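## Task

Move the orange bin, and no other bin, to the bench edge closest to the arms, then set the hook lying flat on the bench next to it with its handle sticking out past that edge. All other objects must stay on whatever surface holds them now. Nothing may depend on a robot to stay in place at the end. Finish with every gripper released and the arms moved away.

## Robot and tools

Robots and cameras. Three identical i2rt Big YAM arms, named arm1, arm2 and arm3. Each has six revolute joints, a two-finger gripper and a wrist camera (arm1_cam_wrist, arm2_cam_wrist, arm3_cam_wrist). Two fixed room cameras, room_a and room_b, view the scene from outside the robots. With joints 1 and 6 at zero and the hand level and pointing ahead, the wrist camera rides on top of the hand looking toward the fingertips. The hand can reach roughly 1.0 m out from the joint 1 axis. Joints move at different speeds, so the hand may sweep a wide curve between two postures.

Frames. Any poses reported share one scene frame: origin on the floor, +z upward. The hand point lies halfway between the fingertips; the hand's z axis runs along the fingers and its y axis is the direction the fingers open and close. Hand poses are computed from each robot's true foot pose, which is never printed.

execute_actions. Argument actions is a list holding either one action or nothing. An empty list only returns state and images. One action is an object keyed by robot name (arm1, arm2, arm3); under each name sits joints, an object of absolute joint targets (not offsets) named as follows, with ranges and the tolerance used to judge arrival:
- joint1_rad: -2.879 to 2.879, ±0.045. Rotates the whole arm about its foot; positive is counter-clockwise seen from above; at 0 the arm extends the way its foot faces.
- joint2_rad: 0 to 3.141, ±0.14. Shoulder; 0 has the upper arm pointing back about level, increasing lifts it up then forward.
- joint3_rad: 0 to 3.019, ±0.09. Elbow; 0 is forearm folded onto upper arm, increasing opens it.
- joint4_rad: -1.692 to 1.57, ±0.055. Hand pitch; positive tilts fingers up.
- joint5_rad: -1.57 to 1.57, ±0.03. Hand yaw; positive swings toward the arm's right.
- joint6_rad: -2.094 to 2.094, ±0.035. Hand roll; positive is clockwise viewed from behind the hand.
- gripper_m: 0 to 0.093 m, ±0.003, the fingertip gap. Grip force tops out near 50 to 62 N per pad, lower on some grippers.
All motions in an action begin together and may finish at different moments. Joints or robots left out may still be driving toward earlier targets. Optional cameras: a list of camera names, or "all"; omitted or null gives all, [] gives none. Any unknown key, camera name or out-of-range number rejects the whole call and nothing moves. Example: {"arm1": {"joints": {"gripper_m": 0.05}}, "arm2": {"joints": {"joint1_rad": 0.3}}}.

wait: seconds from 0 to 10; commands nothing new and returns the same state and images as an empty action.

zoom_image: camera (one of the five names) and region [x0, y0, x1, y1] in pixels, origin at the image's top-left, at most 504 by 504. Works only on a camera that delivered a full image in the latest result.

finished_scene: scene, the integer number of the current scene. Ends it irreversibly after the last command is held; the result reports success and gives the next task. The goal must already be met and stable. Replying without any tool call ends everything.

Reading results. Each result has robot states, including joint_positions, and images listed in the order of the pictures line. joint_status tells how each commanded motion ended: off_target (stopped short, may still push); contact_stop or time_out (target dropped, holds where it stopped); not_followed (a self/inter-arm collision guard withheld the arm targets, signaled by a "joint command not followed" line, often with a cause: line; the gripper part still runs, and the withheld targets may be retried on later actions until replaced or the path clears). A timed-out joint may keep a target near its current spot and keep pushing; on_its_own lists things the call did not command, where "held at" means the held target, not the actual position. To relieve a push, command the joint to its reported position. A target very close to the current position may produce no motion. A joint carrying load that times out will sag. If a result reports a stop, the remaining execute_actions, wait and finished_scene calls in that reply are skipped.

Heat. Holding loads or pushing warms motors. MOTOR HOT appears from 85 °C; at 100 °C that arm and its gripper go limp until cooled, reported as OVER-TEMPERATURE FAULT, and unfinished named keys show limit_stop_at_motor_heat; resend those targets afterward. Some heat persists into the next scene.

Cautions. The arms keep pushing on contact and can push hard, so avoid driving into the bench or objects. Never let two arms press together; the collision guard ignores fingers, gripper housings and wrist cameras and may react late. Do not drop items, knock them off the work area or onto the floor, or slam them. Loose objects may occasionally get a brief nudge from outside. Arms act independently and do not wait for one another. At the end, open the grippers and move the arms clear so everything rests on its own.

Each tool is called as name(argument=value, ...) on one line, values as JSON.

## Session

execute_actions(actions=[])

Scene clock: 0.00 s.
arm1.joint_positions: joint1_rad=-0.245 joint2_rad=+0.297 joint3_rad=+1.641 joint4_rad=-1.527 joint5_rad=+0.157 joint6_rad=+0.290 gripper_m=+0.095
arm1.joint_status: not commanded
arm1.hand: x=-0.9065 y=-0.0154 z=+1.4407 quat_wxyz=(-0.477, +0.351, -0.677, -0.436) (m; scene frame)
arm2.joint_positions: joint1_rad=-0.153 joint2_rad=+0.575 joint3_rad=+1.529 joint4_rad=-1.175 joint5_rad=-0.086 joint6_rad=-0.747 gripper_m=+0.095
arm2.joint_status: not commanded
arm2.hand: x=+0.0323 y=+0.2011 z=+1.3800 quat_wxyz=(-0.582, +0.695, -0.362, -0.217) (m; scene frame)
arm3.joint_positions: joint1_rad=+0.889 joint2_rad=+0.523 joint3_rad=+1.532 joint4_rad=-1.284 joint5_rad=-0.236 joint6_rad=-0.582 gripper_m=+0.095
arm3.joint_status: not commanded
arm3.hand: x=+0.7782 y=+0.1003 z=+1.4227 quat_wxyz=(-0.307, +0.796, -0.012, -0.521) (m; scene frame)
pictures: arm1_cam_wrist, arm2_cam_wrist, arm3_cam_wrist, room_a, room_b
Images, in order (width x height): arm1_cam_wrist 616x616, arm2_cam_wrist 616x616, arm3_cam_wrist 616x616, room_a 896x504, room_b 896x504.

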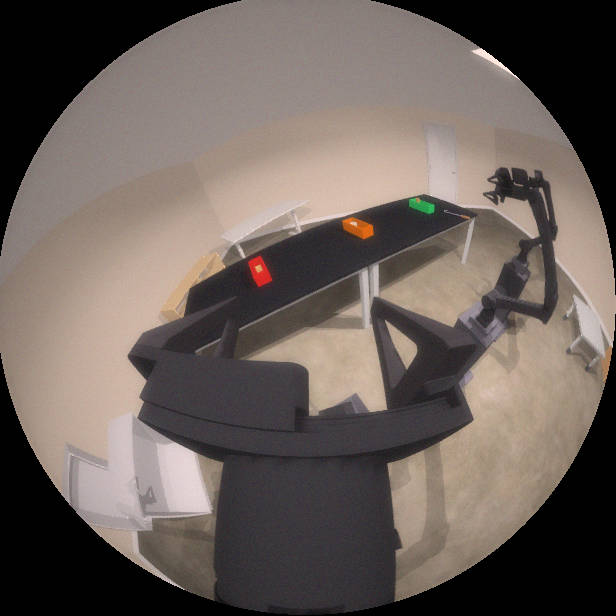

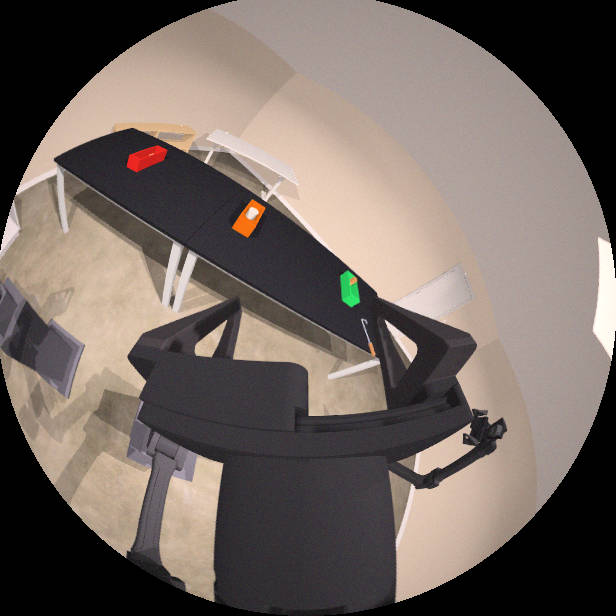

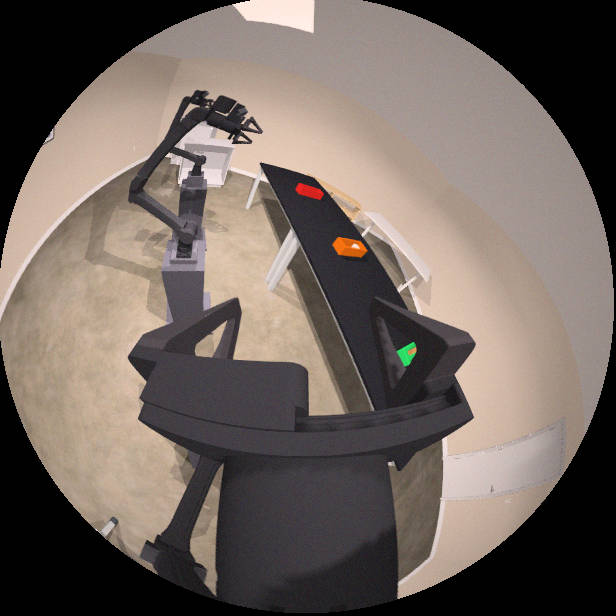

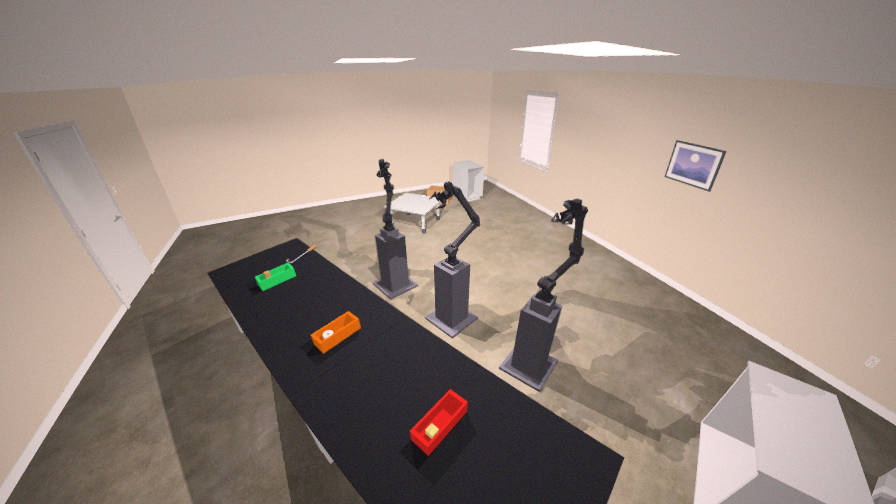

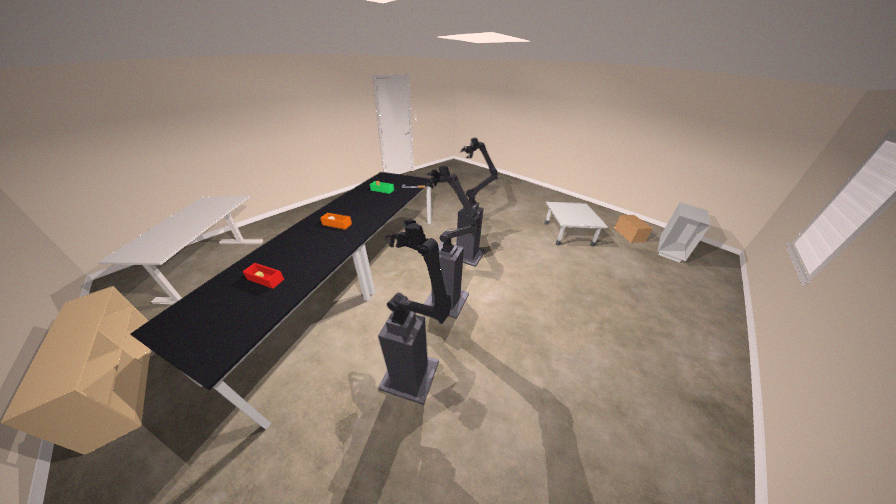

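execute_actions(actions=[{"arm3":{"joints":{"joint1_rad":-0.515,"joint2_rad":1.4,"joint3_rad":1.19,"joint4_rad":1.15,"joint5_rad":-0.65,"joint6_rad":0}},"arm2":{"joints":{"joint1_rad":0.3,"joint6_rad":0,"joint4_rad":0.5}}}], cameras=[])

execute_actions(actions=[{"arm3":{"joints":{"joint2_rad":2.31}}}], cameras=["arm3_cam_wrist"])

Scene clock: 5.63 s.
arm1.joint_positions: joint1_rad=-0.245 joint2_rad=+0.297 joint3_rad=+1.641 joint4_rad=-1.527 joint5_rad=+0.157 joint6_rad=+0.290 gripper_m=+0.095
arm1.joint_status: not commanded
arm1.hand: x=-0.9065 y=-0.0154 z=+1.4407 quat_wxyz=(-0.477, +0.351, -0.677, -0.436) (m; scene frame)
arm2.joint_positions: joint1_rad=+0.290 joint2_rad=+0.575 joint3_rad=+1.529 joint4_rad=+0.485 joint5_rad=-0.086 joint6_rad=-0.013 gripper_m=+0.095
arm2.joint_status: all done
arm2.hand: x=-0.0101 y=-0.0045 z=+1.6789 quat_wxyz=(-0.621, +0.084, -0.009, -0.779) (m; scene frame)
arm3.joint_positions: joint1_rad=-0.517 joint2_rad=+1.410 joint3_rad=+1.176 joint4_rad=+1.138 joint5_rad=-0.646 joint6_rad=-0.014 gripper_m=+0.095
arm3.joint_status: all done
arm3.hand: x=+1.1497 y=+0.5018 z=+1.3802 quat_wxyz=(-0.755, +0.411, -0.136, -0.493) (m; scene frame)
pictures: none
No camera images: the call's "cameras" was empty. Leave "cameras" out to get every camera's image.

Scene clock: 7.37 s.
arm1.joint_positions: joint1_rad=-0.245 joint2_rad=+0.297 joint3_rad=+1.641 joint4_rad=-1.527 joint5_rad=+0.157 joint6_rad=+0.290 gripper_m=+0.095
arm1.joint_status: not commanded
arm1.hand: x=-0.9065 y=-0.0154 z=+1.4407 quat_wxyz=(-0.477, +0.351, -0.677, -0.436) (m; scene frame)
arm2.joint_positions: joint1_rad=+0.290 joint2_rad=+0.575 joint3_rad=+1.529 joint4_rad=+0.485 joint5_rad=-0.086 joint6_rad=-0.013 gripper_m=+0.095
arm2.joint_status: not commanded
arm2.hand: x=-0.0101 y=-0.0045 z=+1.6789 quat_wxyz=(-0.621, +0.084, -0.009, -0.779) (m; scene frame)
arm3.joint_positions: joint1_rad=-0.517 joint2_rad=+2.310 joint3_rad=+1.176 joint4_rad=+1.144 joint5_rad=-0.646 joint6_rad=-0.012 gripper_m=+0.095
arm3.joint_status: all done
arm3.hand: x=+1.2520 y=+0.6382 z=+0.8084 quat_wxyz=(-0.503, +0.509, -0.488, -0.500) (m; scene frame)
pictures: arm3_cam_wrist
Images, in order (width x height): arm3_cam_wrist 616x616.

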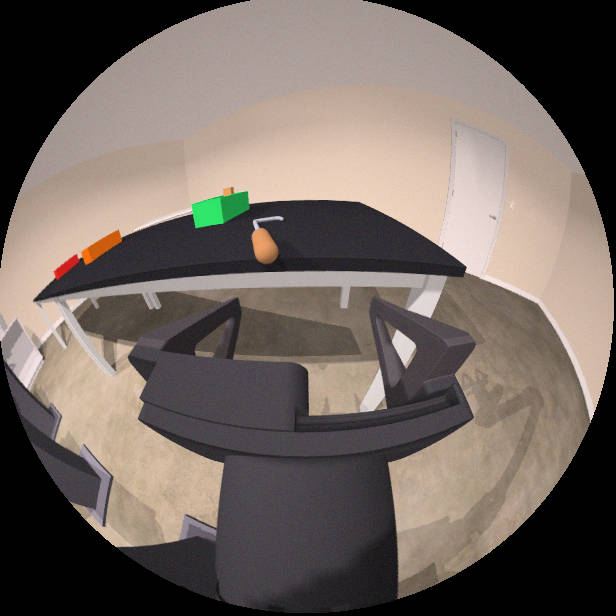

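execute_actions(actions=[{"arm3":{"joints":{"joint1_rad":-0.435,"joint2_rad":2.38,"joint3_rad":1.44,"joint4_rad":0.95,"joint5_rad":-0.82}}}], cameras=["arm3_cam_wrist"])

Scene clock: 11.13 s.
arm1.joint_positions: joint1_rad=-0.245 joint2_rad=+0.297 joint3_rad=+1.641 joint4_rad=-1.527 joint5_rad=+0.157 joint6_rad=+0.290 gripper_m=+0.095
arm1.joint_status: not commanded
arm1.hand: x=-0.9065 y=-0.0154 z=+1.4407 quat_wxyz=(-0.477, +0.351, -0.677, -0.436) (m; scene frame)
arm2.joint_positions: joint1_rad=+0.290 joint2_rad=+0.575 joint3_rad=+1.529 joint4_rad=+0.485 joint5_rad=-0.086 joint6_rad=-0.013 gripper_m=+0.095
arm2.joint_status: not commanded
arm2.hand: x=-0.0101 y=-0.0045 z=+1.6789 quat_wxyz=(-0.621, +0.084, -0.009, -0.779) (m; scene frame)
arm3.joint_positions: joint1_rad=-0.426 joint2_rad=+2.373 joint3_rad=+1.408 joint4_rad=+0.956 joint5_rad=-0.817 joint6_rad=-0.012 gripper_m=+0.095
arm3.joint_status: all done
arm3.hand: x=+1.2003 y=+0.7199 z=+0.8162 quat_wxyz=(-0.426, +0.569, -0.425, -0.560) (m; scene frame)
pictures: arm3_cam_wrist
Images, in order (width x height): arm3_cam_wrist 616x616.

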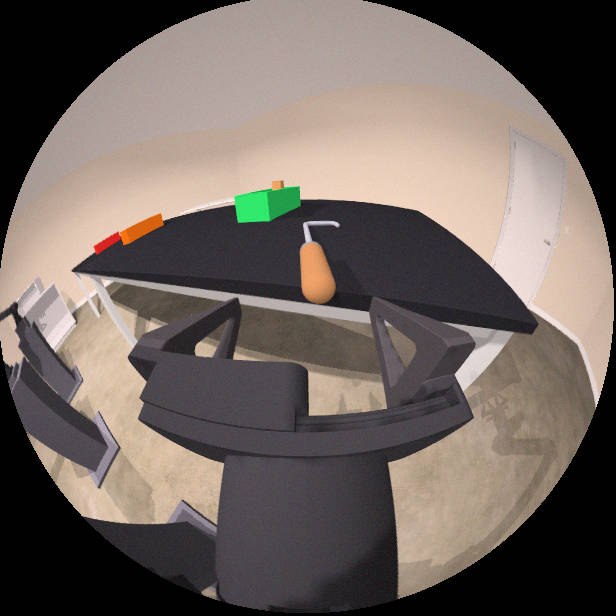

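execute_actions(actions=[{"arm3":{"joints":{"joint1_rad":-0.355,"joint2_rad":2.51,"joint3_rad":1.70,"joint4_rad":0.81,"joint5_rad":-0.77}}}], cameras=["arm3_cam_wrist"])

Scene clock: 15.40 s.
arm1.joint_positions: joint1_rad=-0.245 joint2_rad=+0.297 joint3_rad=+1.641 joint4_rad=-1.527 joint5_rad=+0.157 joint6_rad=+0.290 gripper_m=+0.095
arm1.joint_status: not commanded
arm1.hand: x=-0.9065 y=-0.0154 z=+1.4407 quat_wxyz=(-0.477, +0.351, -0.677, -0.436) (m; scene frame)
arm2.joint_positions: joint1_rad=+0.290 joint2_rad=+0.575 joint3_rad=+1.529 joint4_rad=+0.485 joint5_rad=-0.086 joint6_rad=-0.013 gripper_m=+0.095
arm2.joint_status: not commanded
arm2.hand: x=-0.0101 y=-0.0045 z=+1.6789 quat_wxyz=(-0.621, +0.084, -0.009, -0.779) (m; scene frame)
arm3.joint_positions: joint1_rad=-0.355 joint2_rad=+2.502 joint3_rad=+1.616 joint4_rad=+0.811 joint5_rad=-0.775 joint6_rad=-0.011 gripper_m=+0.095
arm3.joint_status: all done
arm3.hand: x=+1.1782 y=+0.7834 z=+0.7782 quat_wxyz=(-0.394, +0.579, -0.439, -0.562) (m; scene frame)
pictures: arm3_cam_wrist
Images, in order (width x height): arm3_cam_wrist 616x616.

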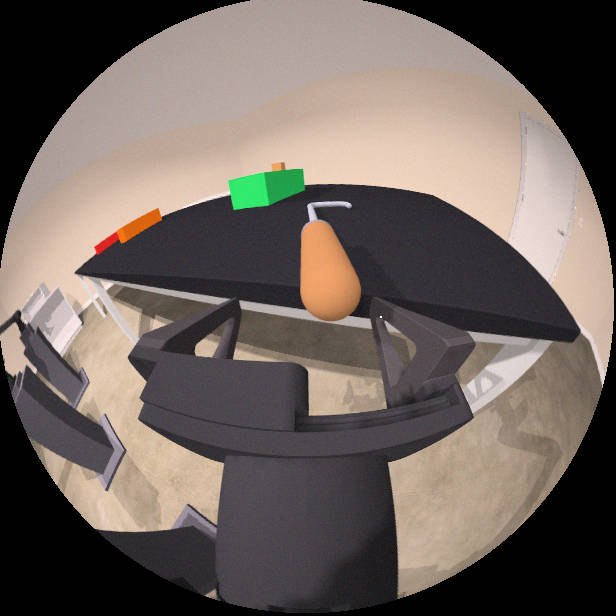

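execute_actions(actions=[{"arm3":{"joints":{"joint2_rad":2.43,"joint3_rad":1.64}}}], cameras=[])

execute_actions(actions=[{"arm3":{"joints":{"joint2_rad":2.5,"joint3_rad":1.82,"joint4_rad":0.73}}}], cameras=["arm3_cam_wrist"])

Scene clock: 19.83 s.
arm1.joint_positions: joint1_rad=-0.245 joint2_rad=+0.297 joint3_rad=+1.641 joint4_rad=-1.527 joint5_rad=+0.157 joint6_rad=+0.290 gripper_m=+0.095
arm1.joint_status: not commanded
arm1.hand: x=-0.9065 y=-0.0154 z=+1.4407 quat_wxyz=(-0.477, +0.351, -0.677, -0.436) (m; scene frame)
arm2.joint_positions: joint1_rad=+0.290 joint2_rad=+0.575 joint3_rad=+1.529 joint4_rad=+0.485 joint5_rad=-0.086 joint6_rad=-0.013 gripper_m=+0.095
arm2.joint_status: not commanded
arm2.hand: x=-0.0101 y=-0.0045 z=+1.6789 quat_wxyz=(-0.621, +0.084, -0.009, -0.779) (m; scene frame)
arm3.joint_positions: joint1_rad=-0.355 joint2_rad=+2.499 joint3_rad=+1.616 joint4_rad=+0.804 joint5_rad=-0.775 joint6_rad=-0.004 gripper_m=+0.095
arm3.joint_status: all done
arm3.hand: x=+1.1783 y=+0.7837 z=+0.7798 quat_wxyz=(-0.391, +0.578, -0.442, -0.564) (m; scene frame)
pictures: none
No camera images: the call's "cameras" was empty. Leave "cameras" out to get every camera's image.

Scene clock: 21.87 s.
arm1.joint_positions: joint1_rad=-0.245 joint2_rad=+0.297 joint3_rad=+1.641 joint4_rad=-1.527 joint5_rad=+0.157 joint6_rad=+0.290 gripper_m=+0.095
arm1.joint_status: not commanded
arm1.hand: x=-0.9065 y=-0.0154 z=+1.4407 quat_wxyz=(-0.477, +0.351, -0.677, -0.436) (m; scene frame)
arm2.joint_positions: joint1_rad=+0.290 joint2_rad=+0.575 joint3_rad=+1.529 joint4_rad=+0.485 joint5_rad=-0.086 joint6_rad=-0.013 gripper_m=+0.095
arm2.joint_status: not commanded
arm2.hand: x=-0.0101 y=-0.0045 z=+1.6789 quat_wxyz=(-0.621, +0.084, -0.009, -0.779) (m; scene frame)
arm3.joint_positions: joint1_rad=-0.372 joint2_rad=+2.501 joint3_rad=+1.648 joint4_rad=+0.724 joint5_rad=-0.802 joint6_rad=-0.004 gripper_m=+0.095
arm3.joint_status: joint3_rad time_out (moved +0.032 of +0.204); the others done
arm3.on_its_own: joint3_rad reads +1.648 and still pushes toward +1.761 since a time_out
arm3.hand: x=+1.1909 y=+0.7850 z=+0.7769 quat_wxyz=(-0.370, +0.581, -0.457, -0.563) (m; scene frame)
pictures: arm3_cam_wrist
Images, in order (width x height): arm3_cam_wrist 616x616.

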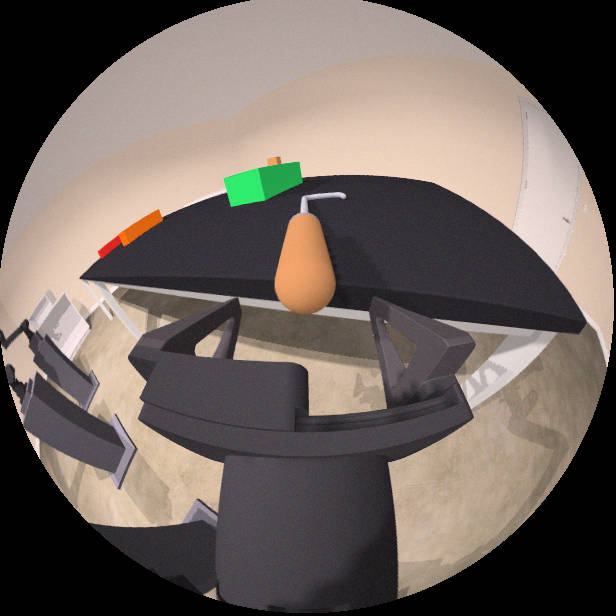

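execute_actions(actions=[{"arm3":{"joints":{"joint2_rad":2.36,"joint3_rad":1.55,"joint4_rad":0.9}}}], cameras=[])

Scene clock: 24.23 s.
arm1.joint_positions: joint1_rad=-0.245 joint2_rad=+0.297 joint3_rad=+1.641 joint4_rad=-1.527 joint5_rad=+0.157 joint6_rad=+0.290 gripper_m=+0.095
arm1.joint_status: not commanded
arm1.hand: x=-0.9065 y=-0.0154 z=+1.4407 quat_wxyz=(-0.477, +0.351, -0.677, -0.436) (m; scene frame)
arm2.joint_positions: joint1_rad=+0.290 joint2_rad=+0.575 joint3_rad=+1.529 joint4_rad=+0.485 joint5_rad=-0.086 joint6_rad=-0.013 gripper_m=+0.095
arm2.joint_status: not commanded
arm2.hand: x=-0.0101 y=-0.0045 z=+1.6789 quat_wxyz=(-0.621, +0.084, -0.009, -0.779) (m; scene frame)
arm3.joint_positions: joint1_rad=-0.364 joint2_rad=+2.359 joint3_rad=+1.557 joint4_rad=+0.890 joint5_rad=-0.774 joint6_rad=+0.000 gripper_m=+0.095
arm3.joint_status: all done
arm3.hand: x=+1.1834 y=+0.7775 z=+0.8797 quat_wxyz=(-0.451, +0.565, -0.388, -0.572) (m; scene frame)
pictures: none
No camera images: the call's "cameras" was empty. Leave "cameras" out to get every camera's image.

execute_actions(actions=[{"arm3":{"joints":{"joint1_rad":-0.335,"joint2_rad":2.5,"joint3_rad":1.82,"joint4_rad":0.73,"joint5_rad":-0.75}}}], cameras=["arm3_cam_wrist"])

Scene clock: 26.63 s.
arm1.joint_positions: joint1_rad=-0.245 joint2_rad=+0.297 joint3_rad=+1.641 joint4_rad=-1.527 joint5_rad=+0.157 joint6_rad=+0.290 gripper_m=+0.095
arm1.joint_status: not commanded
arm1.hand: x=-0.9065 y=-0.0154 z=+1.4407 quat_wxyz=(-0.477, +0.351, -0.677, -0.436) (m; scene frame)
arm2.joint_positions: joint1_rad=+0.290 joint2_rad=+0.575 joint3_rad=+1.529 joint4_rad=+0.485 joint5_rad=-0.086 joint6_rad=-0.013 gripper_m=+0.095
arm2.joint_status: not commanded
arm2.hand: x=-0.0101 y=-0.0045 z=+1.6789 quat_wxyz=(-0.621, +0.084, -0.009, -0.779) (m; scene frame)
arm3.joint_positions: joint1_rad=-0.340 joint2_rad=+2.500 joint3_rad=+1.771 joint4_rad=+0.732 joint5_rad=-0.753 joint6_rad=+0.000 gripper_m=+0.095
arm3.joint_status: all done
arm3.hand: x=+1.1888 y=+0.8273 z=+0.8353 quat_wxyz=(-0.420, +0.571, -0.418, -0.568) (m; scene frame)
pictures: arm3_cam_wrist
Images, in order (width x height): arm3_cam_wrist 616x616.

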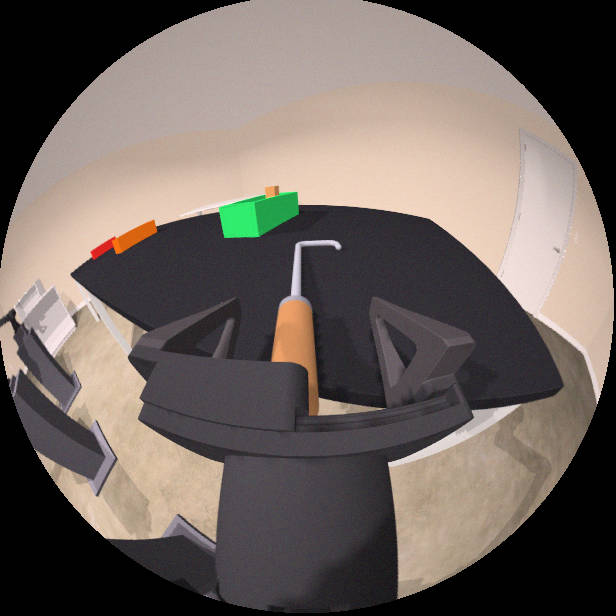

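execute_actions(actions=[{"arm3":{"joints":{"joint2_rad":2.55}}}], cameras=[])

execute_actions(actions=[{"arm3":{"joints":{"gripper_m":0}}}], cameras=["arm3_cam_wrist"])

Scene clock: 29.47 s.
arm1.joint_positions: joint1_rad=-0.245 joint2_rad=+0.297 joint3_rad=+1.641 joint4_rad=-1.527 joint5_rad=+0.157 joint6_rad=+0.290 gripper_m=+0.095
arm1.joint_status: not commanded
arm1.hand: x=-0.9065 y=-0.0154 z=+1.4407 quat_wxyz=(-0.477, +0.351, -0.677, -0.436) (m; scene frame)
arm2.joint_positions: joint1_rad=+0.290 joint2_rad=+0.575 joint3_rad=+1.529 joint4_rad=+0.485 joint5_rad=-0.086 joint6_rad=-0.013 gripper_m=+0.095
arm2.joint_status: not commanded
arm2.hand: x=-0.0101 y=-0.0045 z=+1.6789 quat_wxyz=(-0.621, +0.084, -0.009, -0.779) (m; scene frame)
arm3.joint_positions: joint1_rad=-0.340 joint2_rad=+2.528 joint3_rad=+1.771 joint4_rad=+0.732 joint5_rad=-0.753 joint6_rad=+0.000 gripper_m=+0.095
arm3.joint_status: all done
arm3.hand: x=+1.1878 y=+0.8250 z=+0.8129 quat_wxyz=(-0.411, +0.573, -0.427, -0.566) (m; scene frame)
pictures: none
No camera images: the call's "cameras" was empty. Leave "cameras" out to get every camera's image.

Scene clock: 30.20 s.
arm1.joint_positions: joint1_rad=-0.245 joint2_rad=+0.297 joint3_rad=+1.641 joint4_rad=-1.527 joint5_rad=+0.157 joint6_rad=+0.290 gripper_m=+0.095
arm1.joint_status: not commanded
arm1.hand: x=-0.9065 y=-0.0154 z=+1.4407 quat_wxyz=(-0.477, +0.351, -0.677, -0.436) (m; scene frame)
arm2.joint_positions: joint1_rad=+0.290 joint2_rad=+0.575 joint3_rad=+1.529 joint4_rad=+0.485 joint5_rad=-0.086 joint6_rad=-0.013 gripper_m=+0.095
arm2.joint_status: not commanded
arm2.hand: x=-0.0101 y=-0.0045 z=+1.6789 quat_wxyz=(-0.621, +0.084, -0.009, -0.779) (m; scene frame)
arm3.joint_positions: joint1_rad=-0.339 joint2_rad=+2.528 joint3_rad=+1.771 joint4_rad=+0.732 joint5_rad=-0.753 joint6_rad=+0.000 gripper_m=+0.031
arm3.joint_status: gripper_m off_target (ended at +0.031, target +0.000)
arm3.hand: x=+1.1873 y=+0.8253 z=+0.8130 quat_wxyz=(-0.411, +0.573, -0.427, -0.566) (m; scene frame)
pictures: arm3_cam_wrist
Images, in order (width x height): arm3_cam_wrist 616x616.

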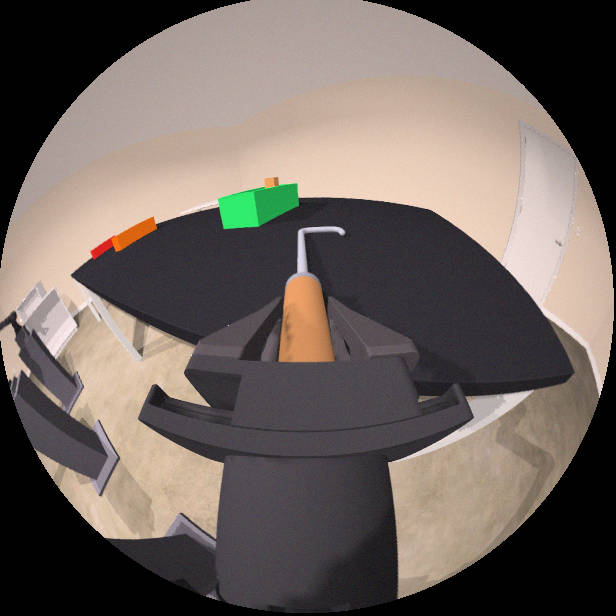

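execute_actions(actions=[{"arm3":{"joints":{"joint2_rad":2.25,"joint4_rad":0.6,"joint6_rad":-1.5}}}], cameras=["arm3_cam_wrist"])

Scene clock: 35.17 s.
arm1.joint_positions: joint1_rad=-0.245 joint2_rad=+0.297 joint3_rad=+1.641 joint4_rad=-1.527 joint5_rad=+0.157 joint6_rad=+0.290 gripper_m=+0.095
arm1.joint_status: not commanded
arm1.hand: x=-0.9065 y=-0.0154 z=+1.4407 quat_wxyz=(-0.477, +0.351, -0.677, -0.436) (m; scene frame)
arm2.joint_positions: joint1_rad=+0.290 joint2_rad=+0.575 joint3_rad=+1.529 joint4_rad=+0.485 joint5_rad=-0.086 joint6_rad=-0.013 gripper_m=+0.095
arm2.joint_status: not commanded
arm2.hand: x=-0.0101 y=-0.0045 z=+1.6789 quat_wxyz=(-0.621, +0.084, -0.009, -0.779) (m; scene frame)
arm3.joint_positions: joint1_rad=-0.340 joint2_rad=+2.279 joint3_rad=+1.772 joint4_rad=+0.575 joint5_rad=-0.749 joint6_rad=-1.449 gripper_m=+0.031
arm3.joint_status: joint6_rad time_out (moved -1.449 of -1.500); the others done
arm3.on_its_own: joint6_rad reads -1.449 and still pushes toward -1.500 since a time_out
arm3.hand: x=+1.1897 y=+0.8303 z=+0.9891 quat_wxyz=(-0.711, +0.686, +0.079, -0.133) (m; scene frame)
pictures: arm3_cam_wrist
Images, in order (width x height): arm3_cam_wrist 616x616.

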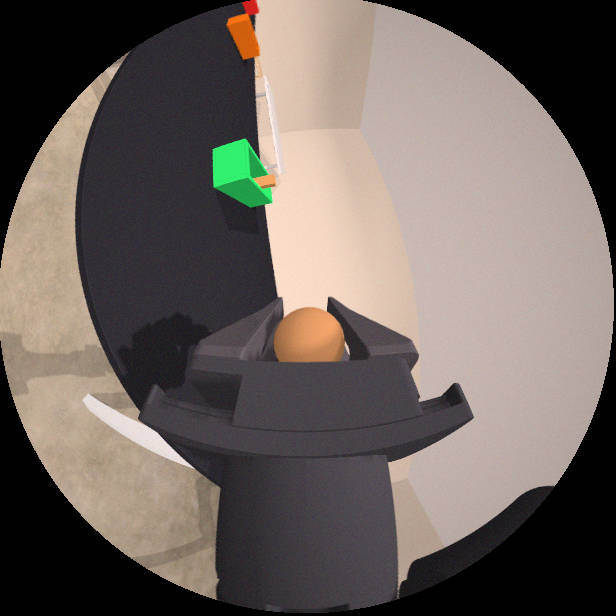

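execute_actions(actions=[{"arm3":{"joints":{"joint1_rad":0.755,"joint5_rad":0.645,"joint3_rad":1.95,"joint6_rad":-1.45}}}], cameras=[])

execute_actions(actions=[{"arm3":{"joints":{"joint6_rad":0,"joint2_rad":2.3}}}], cameras=["arm3_cam_wrist","room_a","room_b"])

zoom_image(camera="room_b", region=[340,160,480,240])

Scene clock: 42.97 s.
arm1.joint_positions: joint1_rad=-0.245 joint2_rad=+0.297 joint3_rad=+1.641 joint4_rad=-1.527 joint5_rad=+0.157 joint6_rad=+0.290 gripper_m=+0.095
arm1.joint_status: not commanded
arm1.hand: x=-0.9065 y=-0.0154 z=+1.4407 quat_wxyz=(-0.477, +0.351, -0.677, -0.436) (m; scene frame)
arm2.joint_positions: joint1_rad=+0.290 joint2_rad=+0.575 joint3_rad=+1.529 joint4_rad=+0.485 joint5_rad=-0.086 joint6_rad=-0.013 gripper_m=+0.095
arm2.joint_status: not commanded
arm2.hand: x=-0.0101 y=-0.0045 z=+1.6789 quat_wxyz=(-0.621, +0.084, -0.009, -0.779) (m; scene frame)
arm3.joint_positions: joint1_rad=+0.759 joint2_rad=+2.281 joint3_rad=+1.870 joint4_rad=+0.569 joint5_rad=+0.649 joint6_rad=-1.422 gripper_m=+0.031
arm3.joint_status: all done
arm3.hand: x=+0.4754 y=+0.7751 z=+1.0371 quat_wxyz=(-0.744, +0.657, -0.081, -0.087) (m; scene frame)
pictures: none
No camera images: the call's "cameras" was empty. Leave "cameras" out to get every camera's image.

Scene clock: 45.03 s.
arm1.joint_positions: joint1_rad=-0.245 joint2_rad=+0.297 joint3_rad=+1.641 joint4_rad=-1.527 joint5_rad=+0.157 joint6_rad=+0.290 gripper_m=+0.095
arm1.joint_status: not commanded
arm1.hand: x=-0.9065 y=-0.0154 z=+1.4407 quat_wxyz=(-0.477, +0.351, -0.677, -0.436) (m; scene frame)
arm2.joint_positions: joint1_rad=+0.290 joint2_rad=+0.575 joint3_rad=+1.529 joint4_rad=+0.485 joint5_rad=-0.086 joint6_rad=-0.013 gripper_m=+0.095
arm2.joint_status: not commanded
arm2.hand: x=-0.0101 y=-0.0045 z=+1.6789 quat_wxyz=(-0.621, +0.084, -0.009, -0.779) (m; scene frame)
arm3.joint_positions: joint1_rad=+0.759 joint2_rad=+2.314 joint3_rad=+1.870 joint4_rad=+0.569 joint5_rad=+0.649 joint6_rad=-0.014 gripper_m=+0.030
arm3.joint_status: all done
arm3.hand: x=+0.4734 y=+0.7778 z=+1.0093 quat_wxyz=(-0.510, +0.460, -0.489, -0.537) (m; scene frame)
pictures: arm3_cam_wrist, room_a, room_b
Images, in order (width x height): arm3_cam_wrist 616x616, room_a 896x504, room_b 896x504.

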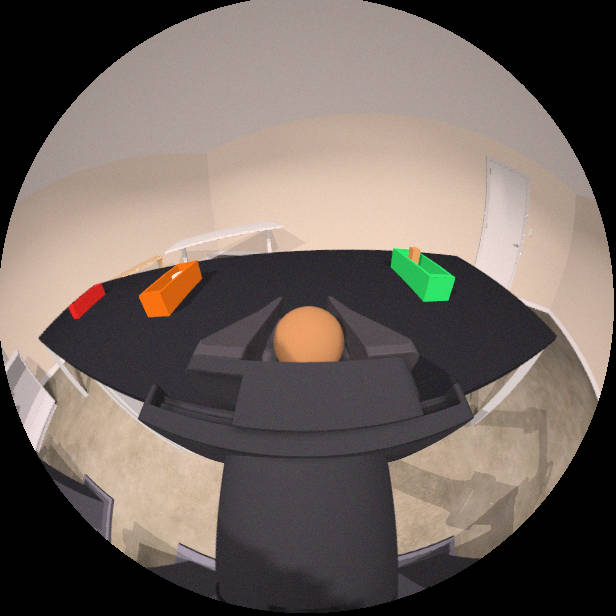

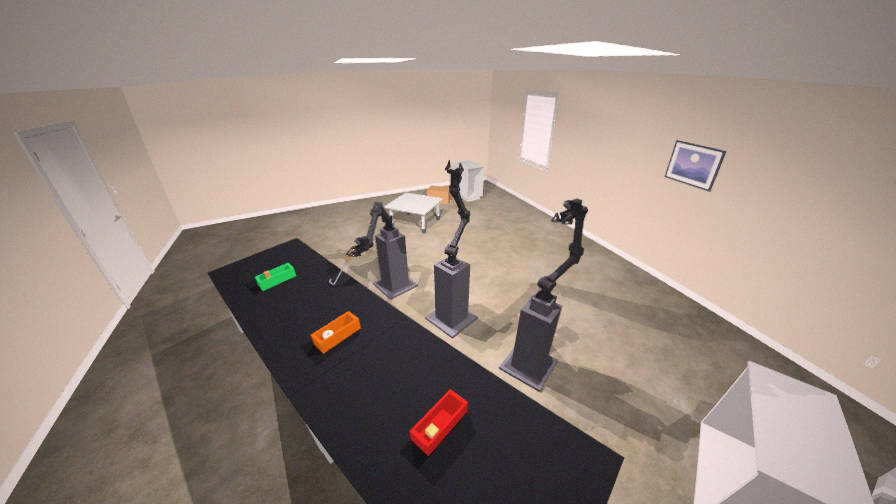

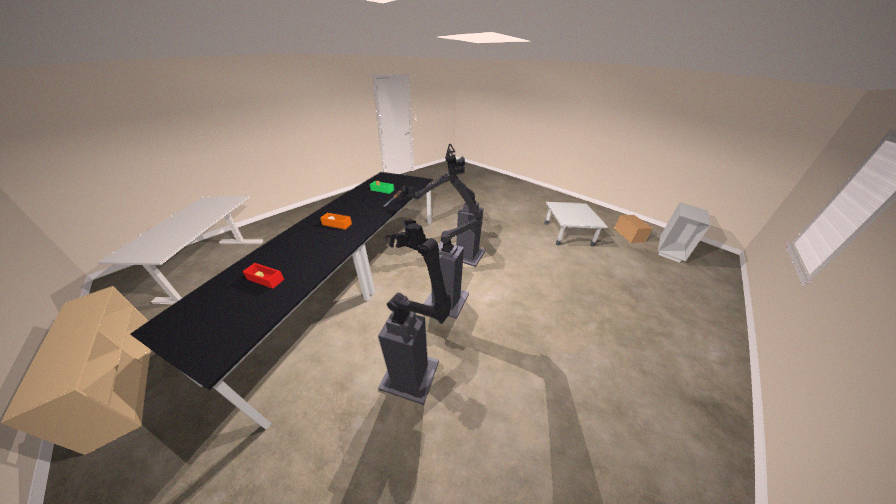

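Region (340, 160, 480, 240) of room_b's 896x504 image, scaled by 3.600, with more detail than that image has; it fills the top 288 rows of this view, and the rest is white.

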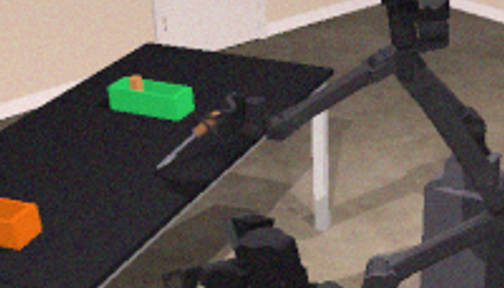

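execute_actions(actions=[{"arm3":{"joints":{"joint2_rad":2.42}}}], cameras=[])

execute_actions(actions=[{"arm3":{"joints":{"joint2_rad":2.57,"joint4_rad":0.7}}}], cameras=["arm3_cam_wrist"])

Scene clock: 47.77 s.
arm1.joint_positions: joint1_rad=-0.245 joint2_rad=+0.297 joint3_rad=+1.641 joint4_rad=-1.527 joint5_rad=+0.157 joint6_rad=+0.290 gripper_m=+0.095
arm1.joint_status: not commanded
arm1.hand: x=-0.9065 y=-0.0154 z=+1.4407 quat_wxyz=(-0.477, +0.351, -0.677, -0.436) (m; scene frame)
arm2.joint_positions: joint1_rad=+0.290 joint2_rad=+0.575 joint3_rad=+1.529 joint4_rad=+0.485 joint5_rad=-0.086 joint6_rad=-0.013 gripper_m=+0.095
arm2.joint_status: not commanded
arm2.hand: x=-0.0101 y=-0.0045 z=+1.6789 quat_wxyz=(-0.621, +0.084, -0.009, -0.779) (m; scene frame)
arm3.joint_positions: joint1_rad=+0.759 joint2_rad=+2.416 joint3_rad=+1.886 joint4_rad=+0.584 joint5_rad=+0.646 joint6_rad=-0.014 gripper_m=+0.030
arm3.joint_status: all done
arm3.hand: x=+0.4684 y=+0.7841 z=+0.9322 quat_wxyz=(-0.506, +0.487, -0.493, -0.514) (m; scene frame)
pictures: none
No camera images: the call's "cameras" was empty. Leave "cameras" out to get every camera's image.

Scene clock: 49.13 s.
arm1.joint_positions: joint1_rad=-0.245 joint2_rad=+0.297 joint3_rad=+1.641 joint4_rad=-1.527 joint5_rad=+0.157 joint6_rad=+0.290 gripper_m=+0.095
arm1.joint_status: not commanded
arm1.hand: x=-0.9065 y=-0.0154 z=+1.4407 quat_wxyz=(-0.477, +0.351, -0.677, -0.436) (m; scene frame)
arm2.joint_positions: joint1_rad=+0.290 joint2_rad=+0.575 joint3_rad=+1.529 joint4_rad=+0.485 joint5_rad=-0.086 joint6_rad=-0.013 gripper_m=+0.095
arm2.joint_status: not commanded
arm2.hand: x=-0.0101 y=-0.0045 z=+1.6789 quat_wxyz=(-0.621, +0.084, -0.009, -0.779) (m; scene frame)
arm3.joint_positions: joint1_rad=+0.759 joint2_rad=+2.571 joint3_rad=+1.907 joint4_rad=+0.695 joint5_rad=+0.639 joint6_rad=-0.010 gripper_m=+0.030
arm3.joint_status: all done
arm3.hand: x=+0.4685 y=+0.7828 z=+0.8326 quat_wxyz=(-0.502, +0.495, -0.493, -0.509) (m; scene frame)
pictures: arm3_cam_wrist
Images, in order (width x height): arm3_cam_wrist 616x616.

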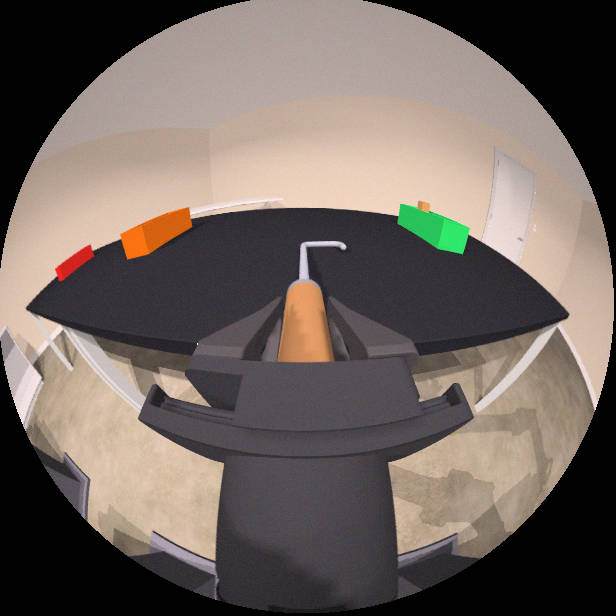

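execute_actions(actions=[{"arm3":{"joints":{"joint2_rad":2.62}},"arm2":{"joints":{"joint2_rad":1.5,"joint3_rad":2.02,"joint4_rad":0.58,"joint5_rad":-0.65}}}], cameras=[])

execute_actions(actions=[{"arm3":{"joints":{"gripper_m":0.093}}}], cameras=[])

execute_actions(actions=[{"arm3":{"joints":{"joint2_rad":2.2}}}], cameras=[])

execute_actions(actions=[{"arm3":{"joints":{"joint2_rad":1.2,"joint1_rad":-0.6,"joint3_rad":1.3}},"arm2":{"joints":{"joint1_rad":-0.2}}}], cameras=[])

execute_actions(actions=[{"arm2":{"joints":{"joint2_rad":2.45,"joint1_rad":-0.587}}}], cameras=["arm2_cam_wrist"])

Scene clock: 56.17 s.
arm1.joint_positions: joint1_rad=-0.245 joint2_rad=+0.297 joint3_rad=+1.641 joint4_rad=-1.527 joint5_rad=+0.157 joint6_rad=+0.290 gripper_m=+0.095
arm1.joint_status: not commanded
arm1.hand: x=-0.9065 y=-0.0154 z=+1.4407 quat_wxyz=(-0.477, +0.351, -0.677, -0.436) (m; scene frame)
arm2.joint_positions: joint1_rad=+0.290 joint2_rad=+1.491 joint3_rad=+1.988 joint4_rad=+0.575 joint5_rad=-0.648 joint6_rad=-0.012 gripper_m=+0.095
arm2.joint_status: all done
arm2.hand: x=-0.2118 y=+0.4626 z=+1.6060 quat_wxyz=(-0.511, +0.379, +0.097, -0.766) (m; scene frame)
arm3.joint_positions: joint1_rad=+0.759 joint2_rad=+2.582 joint3_rad=+1.907 joint4_rad=+0.701 joint5_rad=+0.639 joint6_rad=-0.009 gripper_m=+0.030
arm3.joint_status: all done
arm3.hand: x=+0.4690 y=+0.7820 z=+0.8245 quat_wxyz=(-0.502, +0.497, -0.493, -0.508) (m; scene frame)
pictures: none
No camera images: the call's "cameras" was empty. Leave "cameras" out to get every camera's image.

Scene clock: 56.90 s.
arm1.joint_positions: joint1_rad=-0.245 joint2_rad=+0.297 joint3_rad=+1.641 joint4_rad=-1.527 joint5_rad=+0.157 joint6_rad=+0.290 gripper_m=+0.095
arm1.joint_status: not commanded
arm1.hand: x=-0.9065 y=-0.0154 z=+1.4407 quat_wxyz=(-0.477, +0.351, -0.677, -0.436) (m; scene frame)
arm2.joint_positions: joint1_rad=+0.290 joint2_rad=+1.491 joint3_rad=+1.988 joint4_rad=+0.575 joint5_rad=-0.648 joint6_rad=-0.012 gripper_m=+0.095
arm2.joint_status: not commanded
arm2.hand: x=-0.2118 y=+0.4626 z=+1.6060 quat_wxyz=(-0.511, +0.379, +0.097, -0.766) (m; scene frame)
arm3.joint_positions: joint1_rad=+0.759 joint2_rad=+2.592 joint3_rad=+1.907 joint4_rad=+0.701 joint5_rad=+0.641 joint6_rad=-0.009 gripper_m=+0.093
arm3.joint_status: all done
arm3.hand: x=+0.4701 y=+0.7812 z=+0.8156 quat_wxyz=(-0.502, +0.500, -0.495, -0.504) (m; scene frame)
pictures: none
No camera images: the call's "cameras" was empty. Leave "cameras" out to get every camera's image.

Scene clock: 58.73 s.
arm1.joint_positions: joint1_rad=-0.245 joint2_rad=+0.297 joint3_rad=+1.641 joint4_rad=-1.527 joint5_rad=+0.157 joint6_rad=+0.290 gripper_m=+0.095
arm1.joint_status: not commanded
arm1.hand: x=-0.9065 y=-0.0154 z=+1.4407 quat_wxyz=(-0.477, +0.351, -0.677, -0.436) (m; scene frame)
arm2.joint_positions: joint1_rad=+0.290 joint2_rad=+1.491 joint3_rad=+1.988 joint4_rad=+0.575 joint5_rad=-0.648 joint6_rad=-0.012 gripper_m=+0.095
arm2.joint_status: not commanded
arm2.hand: x=-0.2118 y=+0.4626 z=+1.6060 quat_wxyz=(-0.511, +0.379, +0.097, -0.766) (m; scene frame)
arm3.joint_positions: joint1_rad=+0.759 joint2_rad=+2.191 joint3_rad=+1.943 joint4_rad=+0.703 joint5_rad=+0.642 joint6_rad=-0.009 gripper_m=+0.093
arm3.joint_status: all done
arm3.hand: x=+0.4866 y=+0.7579 z=+1.1822 quat_wxyz=(-0.512, +0.335, -0.461, -0.643) (m; scene frame)
pictures: none
No camera images: the call's "cameras" was empty. Leave "cameras" out to get every camera's image.

Scene clock: 60.57 s.
arm1.joint_positions: joint1_rad=-0.245 joint2_rad=+0.297 joint3_rad=+1.641 joint4_rad=-1.527 joint5_rad=+0.157 joint6_rad=+0.290 gripper_m=+0.095
arm1.joint_status: not commanded
arm1.hand: x=-0.9065 y=-0.0154 z=+1.4407 quat_wxyz=(-0.477, +0.351, -0.677, -0.436) (m; scene frame)
arm2.joint_positions: joint1_rad=-0.203 joint2_rad=+1.493 joint3_rad=+1.988 joint4_rad=+0.575 joint5_rad=-0.650 joint6_rad=-0.012 gripper_m=+0.095
arm2.joint_status: all done
arm2.hand: x=+0.0311 y=+0.5113 z=+1.6057 quat_wxyz=(-0.681, +0.393, +0.003, -0.617) (m; scene frame)
arm3.joint_positions: joint1_rad=-0.600 joint2_rad=+1.193 joint3_rad=+1.305 joint4_rad=+0.702 joint5_rad=+0.648 joint6_rad=-0.009 gripper_m=+0.093
arm3.joint_status: all done
arm3.hand: x=+1.3063 y=+0.3003 z=+1.4921 quat_wxyz=(-0.852, -0.120, -0.441, -0.256) (m; scene frame)
pictures: none
No camera images: the call's "cameras" was empty. Leave "cameras" out to get every camera's image.

Scene clock: 62.33 s.
arm1.joint_positions: joint1_rad=-0.245 joint2_rad=+0.297 joint3_rad=+1.641 joint4_rad=-1.527 joint5_rad=+0.157 joint6_rad=+0.290 gripper_m=+0.095
arm1.joint_status: not commanded
arm1.hand: x=-0.9065 y=-0.0154 z=+1.4407 quat_wxyz=(-0.477, +0.351, -0.677, -0.436) (m; scene frame)
arm2.joint_positions: joint1_rad=-0.592 joint2_rad=+2.472 joint3_rad=+1.991 joint4_rad=+0.575 joint5_rad=-0.648 joint6_rad=-0.011 gripper_m=+0.095
arm2.joint_status: all done
arm2.hand: x=+0.4752 y=+0.7835 z=+0.8812 quat_wxyz=(-0.534, +0.501, -0.465, -0.497) (m; scene frame)
arm3.joint_positions: joint1_rad=-0.600 joint2_rad=+1.193 joint3_rad=+1.305 joint4_rad=+0.702 joint5_rad=+0.648 joint6_rad=-0.009 gripper_m=+0.093
arm3.joint_status: not commanded
arm3.hand: x=+1.3063 y=+0.3003 z=+1.4921 quat_wxyz=(-0.852, -0.120, -0.441, -0.256) (m; scene frame)
pictures: arm2_cam_wrist
Images, in order (width x height): arm2_cam_wrist 616x616.

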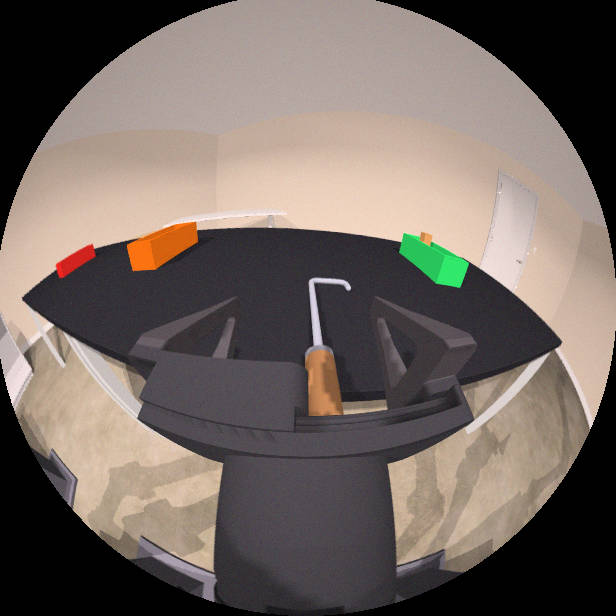

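execute_actions(actions=[{"arm2":{"joints":{"joint2_rad":2.56,"joint1_rad":-0.615,"joint5_rad":-0.69}}}], cameras=["arm2_cam_wrist"])

Scene clock: 65.20 s.
arm1.joint_positions: joint1_rad=-0.245 joint2_rad=+0.297 joint3_rad=+1.641 joint4_rad=-1.527 joint5_rad=+0.157 joint6_rad=+0.290 gripper_m=+0.095
arm1.joint_status: not commanded
arm1.hand: x=-0.9065 y=-0.0154 z=+1.4407 quat_wxyz=(-0.477, +0.351, -0.677, -0.436) (m; scene frame)
arm2.joint_positions: joint1_rad=-0.606 joint2_rad=+2.562 joint3_rad=+1.991 joint4_rad=+0.575 joint5_rad=-0.688 joint6_rad=-0.011 gripper_m=+0.095
arm2.joint_status: all done
arm2.hand: x=+0.4790 y=+0.7749 z=+0.8010 quat_wxyz=(-0.497, +0.512, -0.491, -0.500) (m; scene frame)
arm3.joint_positions: joint1_rad=-0.600 joint2_rad=+1.193 joint3_rad=+1.305 joint4_rad=+0.702 joint5_rad=+0.648 joint6_rad=-0.009 gripper_m=+0.093
arm3.joint_status: not commanded
arm3.hand: x=+1.3063 y=+0.3003 z=+1.4921 quat_wxyz=(-0.852, -0.120, -0.441, -0.256) (m; scene frame)
pictures: arm2_cam_wrist
Images, in order (width x height): arm2_cam_wrist 616x616.

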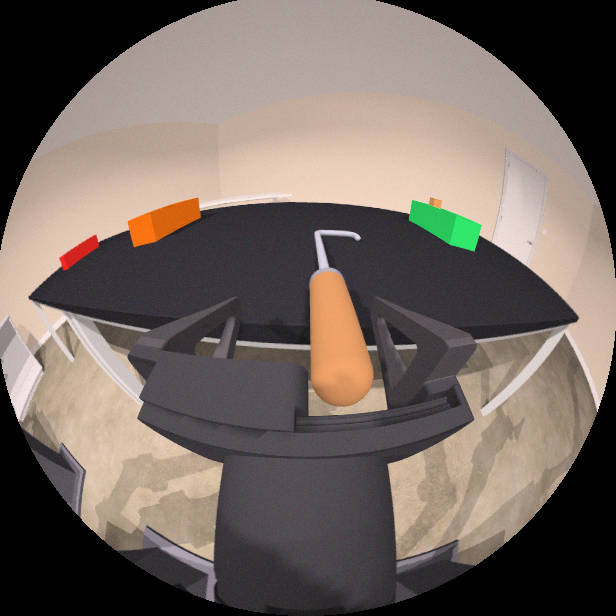

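execute_actions(actions=[{"arm2":{"joints":{"gripper_m":0,"joint4_rad":0.53,"joint1_rad":-0.635}}}], cameras=["arm2_cam_wrist"])

execute_actions(actions=[{"arm2":{"joints":{"joint2_rad":2.38,"joint4_rad":0.45}}}], cameras=["arm2_cam_wrist"])

Scene clock: 68.30 s.
arm1.joint_positions: joint1_rad=-0.245 joint2_rad=+0.297 joint3_rad=+1.641 joint4_rad=-1.527 joint5_rad=+0.157 joint6_rad=+0.290 gripper_m=+0.095
arm1.joint_status: not commanded
arm1.hand: x=-0.9065 y=-0.0154 z=+1.4407 quat_wxyz=(-0.477, +0.351, -0.677, -0.436) (m; scene frame)
arm2.joint_positions: joint1_rad=-0.622 joint2_rad=+2.562 joint3_rad=+1.991 joint4_rad=+0.552 joint5_rad=-0.694 joint6_rad=-0.010 gripper_m=+0.031
arm2.joint_status: gripper_m off_target (ended at +0.031, target +0.000); the others done
arm2.hand: x=+0.4904 y=+0.7672 z=+0.7964 quat_wxyz=(-0.491, +0.511, -0.502, -0.497) (m; scene frame)
arm3.joint_positions: joint1_rad=-0.600 joint2_rad=+1.193 joint3_rad=+1.305 joint4_rad=+0.702 joint5_rad=+0.648 joint6_rad=-0.009 gripper_m=+0.093
arm3.joint_status: not commanded
arm3.hand: x=+1.3063 y=+0.3003 z=+1.4921 quat_wxyz=(-0.852, -0.120, -0.441, -0.256) (m; scene frame)
pictures: arm2_cam_wrist
Images, in order (width x height): arm2_cam_wrist 616x616.

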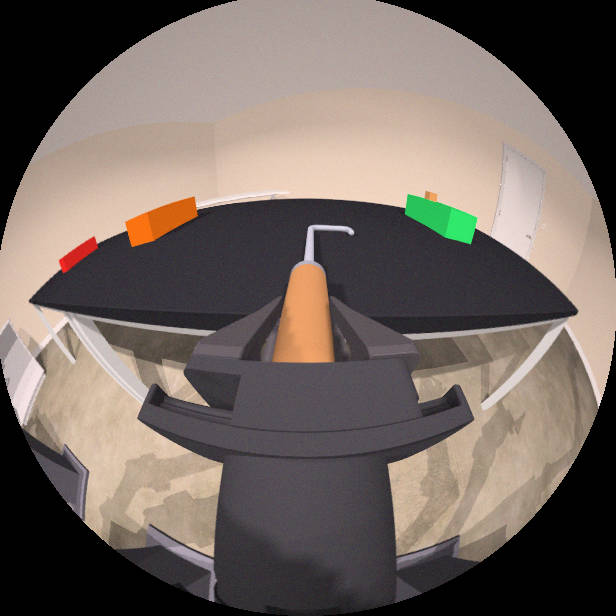

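Scene clock: 69.47 s.
arm1.joint_positions: joint1_rad=-0.245 joint2_rad=+0.297 joint3_rad=+1.641 joint4_rad=-1.527 joint5_rad=+0.157 joint6_rad=+0.290 gripper_m=+0.095
arm1.joint_status: not commanded
arm1.hand: x=-0.9065 y=-0.0154 z=+1.4407 quat_wxyz=(-0.477, +0.351, -0.677, -0.436) (m; scene frame)
arm2.joint_positions: joint1_rad=-0.623 joint2_rad=+2.432 joint3_rad=+1.991 joint4_rad=+0.445 joint5_rad=-0.691 joint6_rad=-0.008 gripper_m=+0.031
arm2.joint_status: all done
arm2.hand: x=+0.4920 y=+0.7690 z=+0.8893 quat_wxyz=(-0.500, +0.508, -0.495, -0.497) (m; scene frame)
arm3.joint_positions: joint1_rad=-0.600 joint2_rad=+1.193 joint3_rad=+1.305 joint4_rad=+0.702 joint5_rad=+0.648 joint6_rad=-0.009 gripper_m=+0.093
arm3.joint_status: not commanded
arm3.hand: x=+1.3063 y=+0.3003 z=+1.4921 quat_wxyz=(-0.852, -0.120, -0.441, -0.256) (m; scene frame)
pictures: arm2_cam_wrist
Images, in order (width x height): arm2_cam_wrist 616x616.

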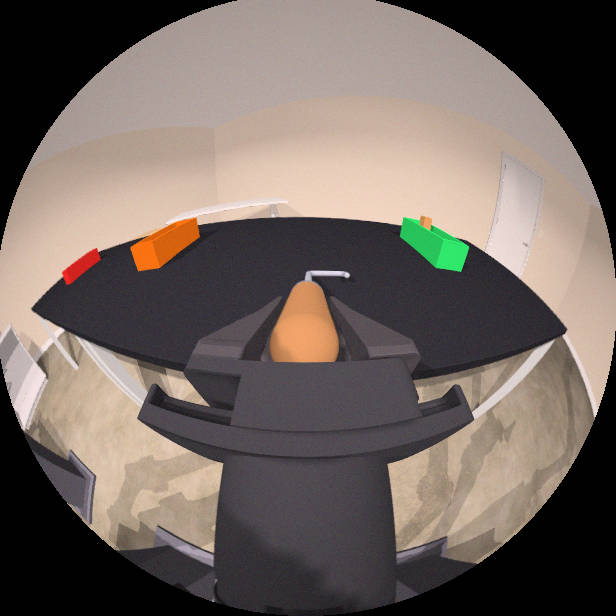

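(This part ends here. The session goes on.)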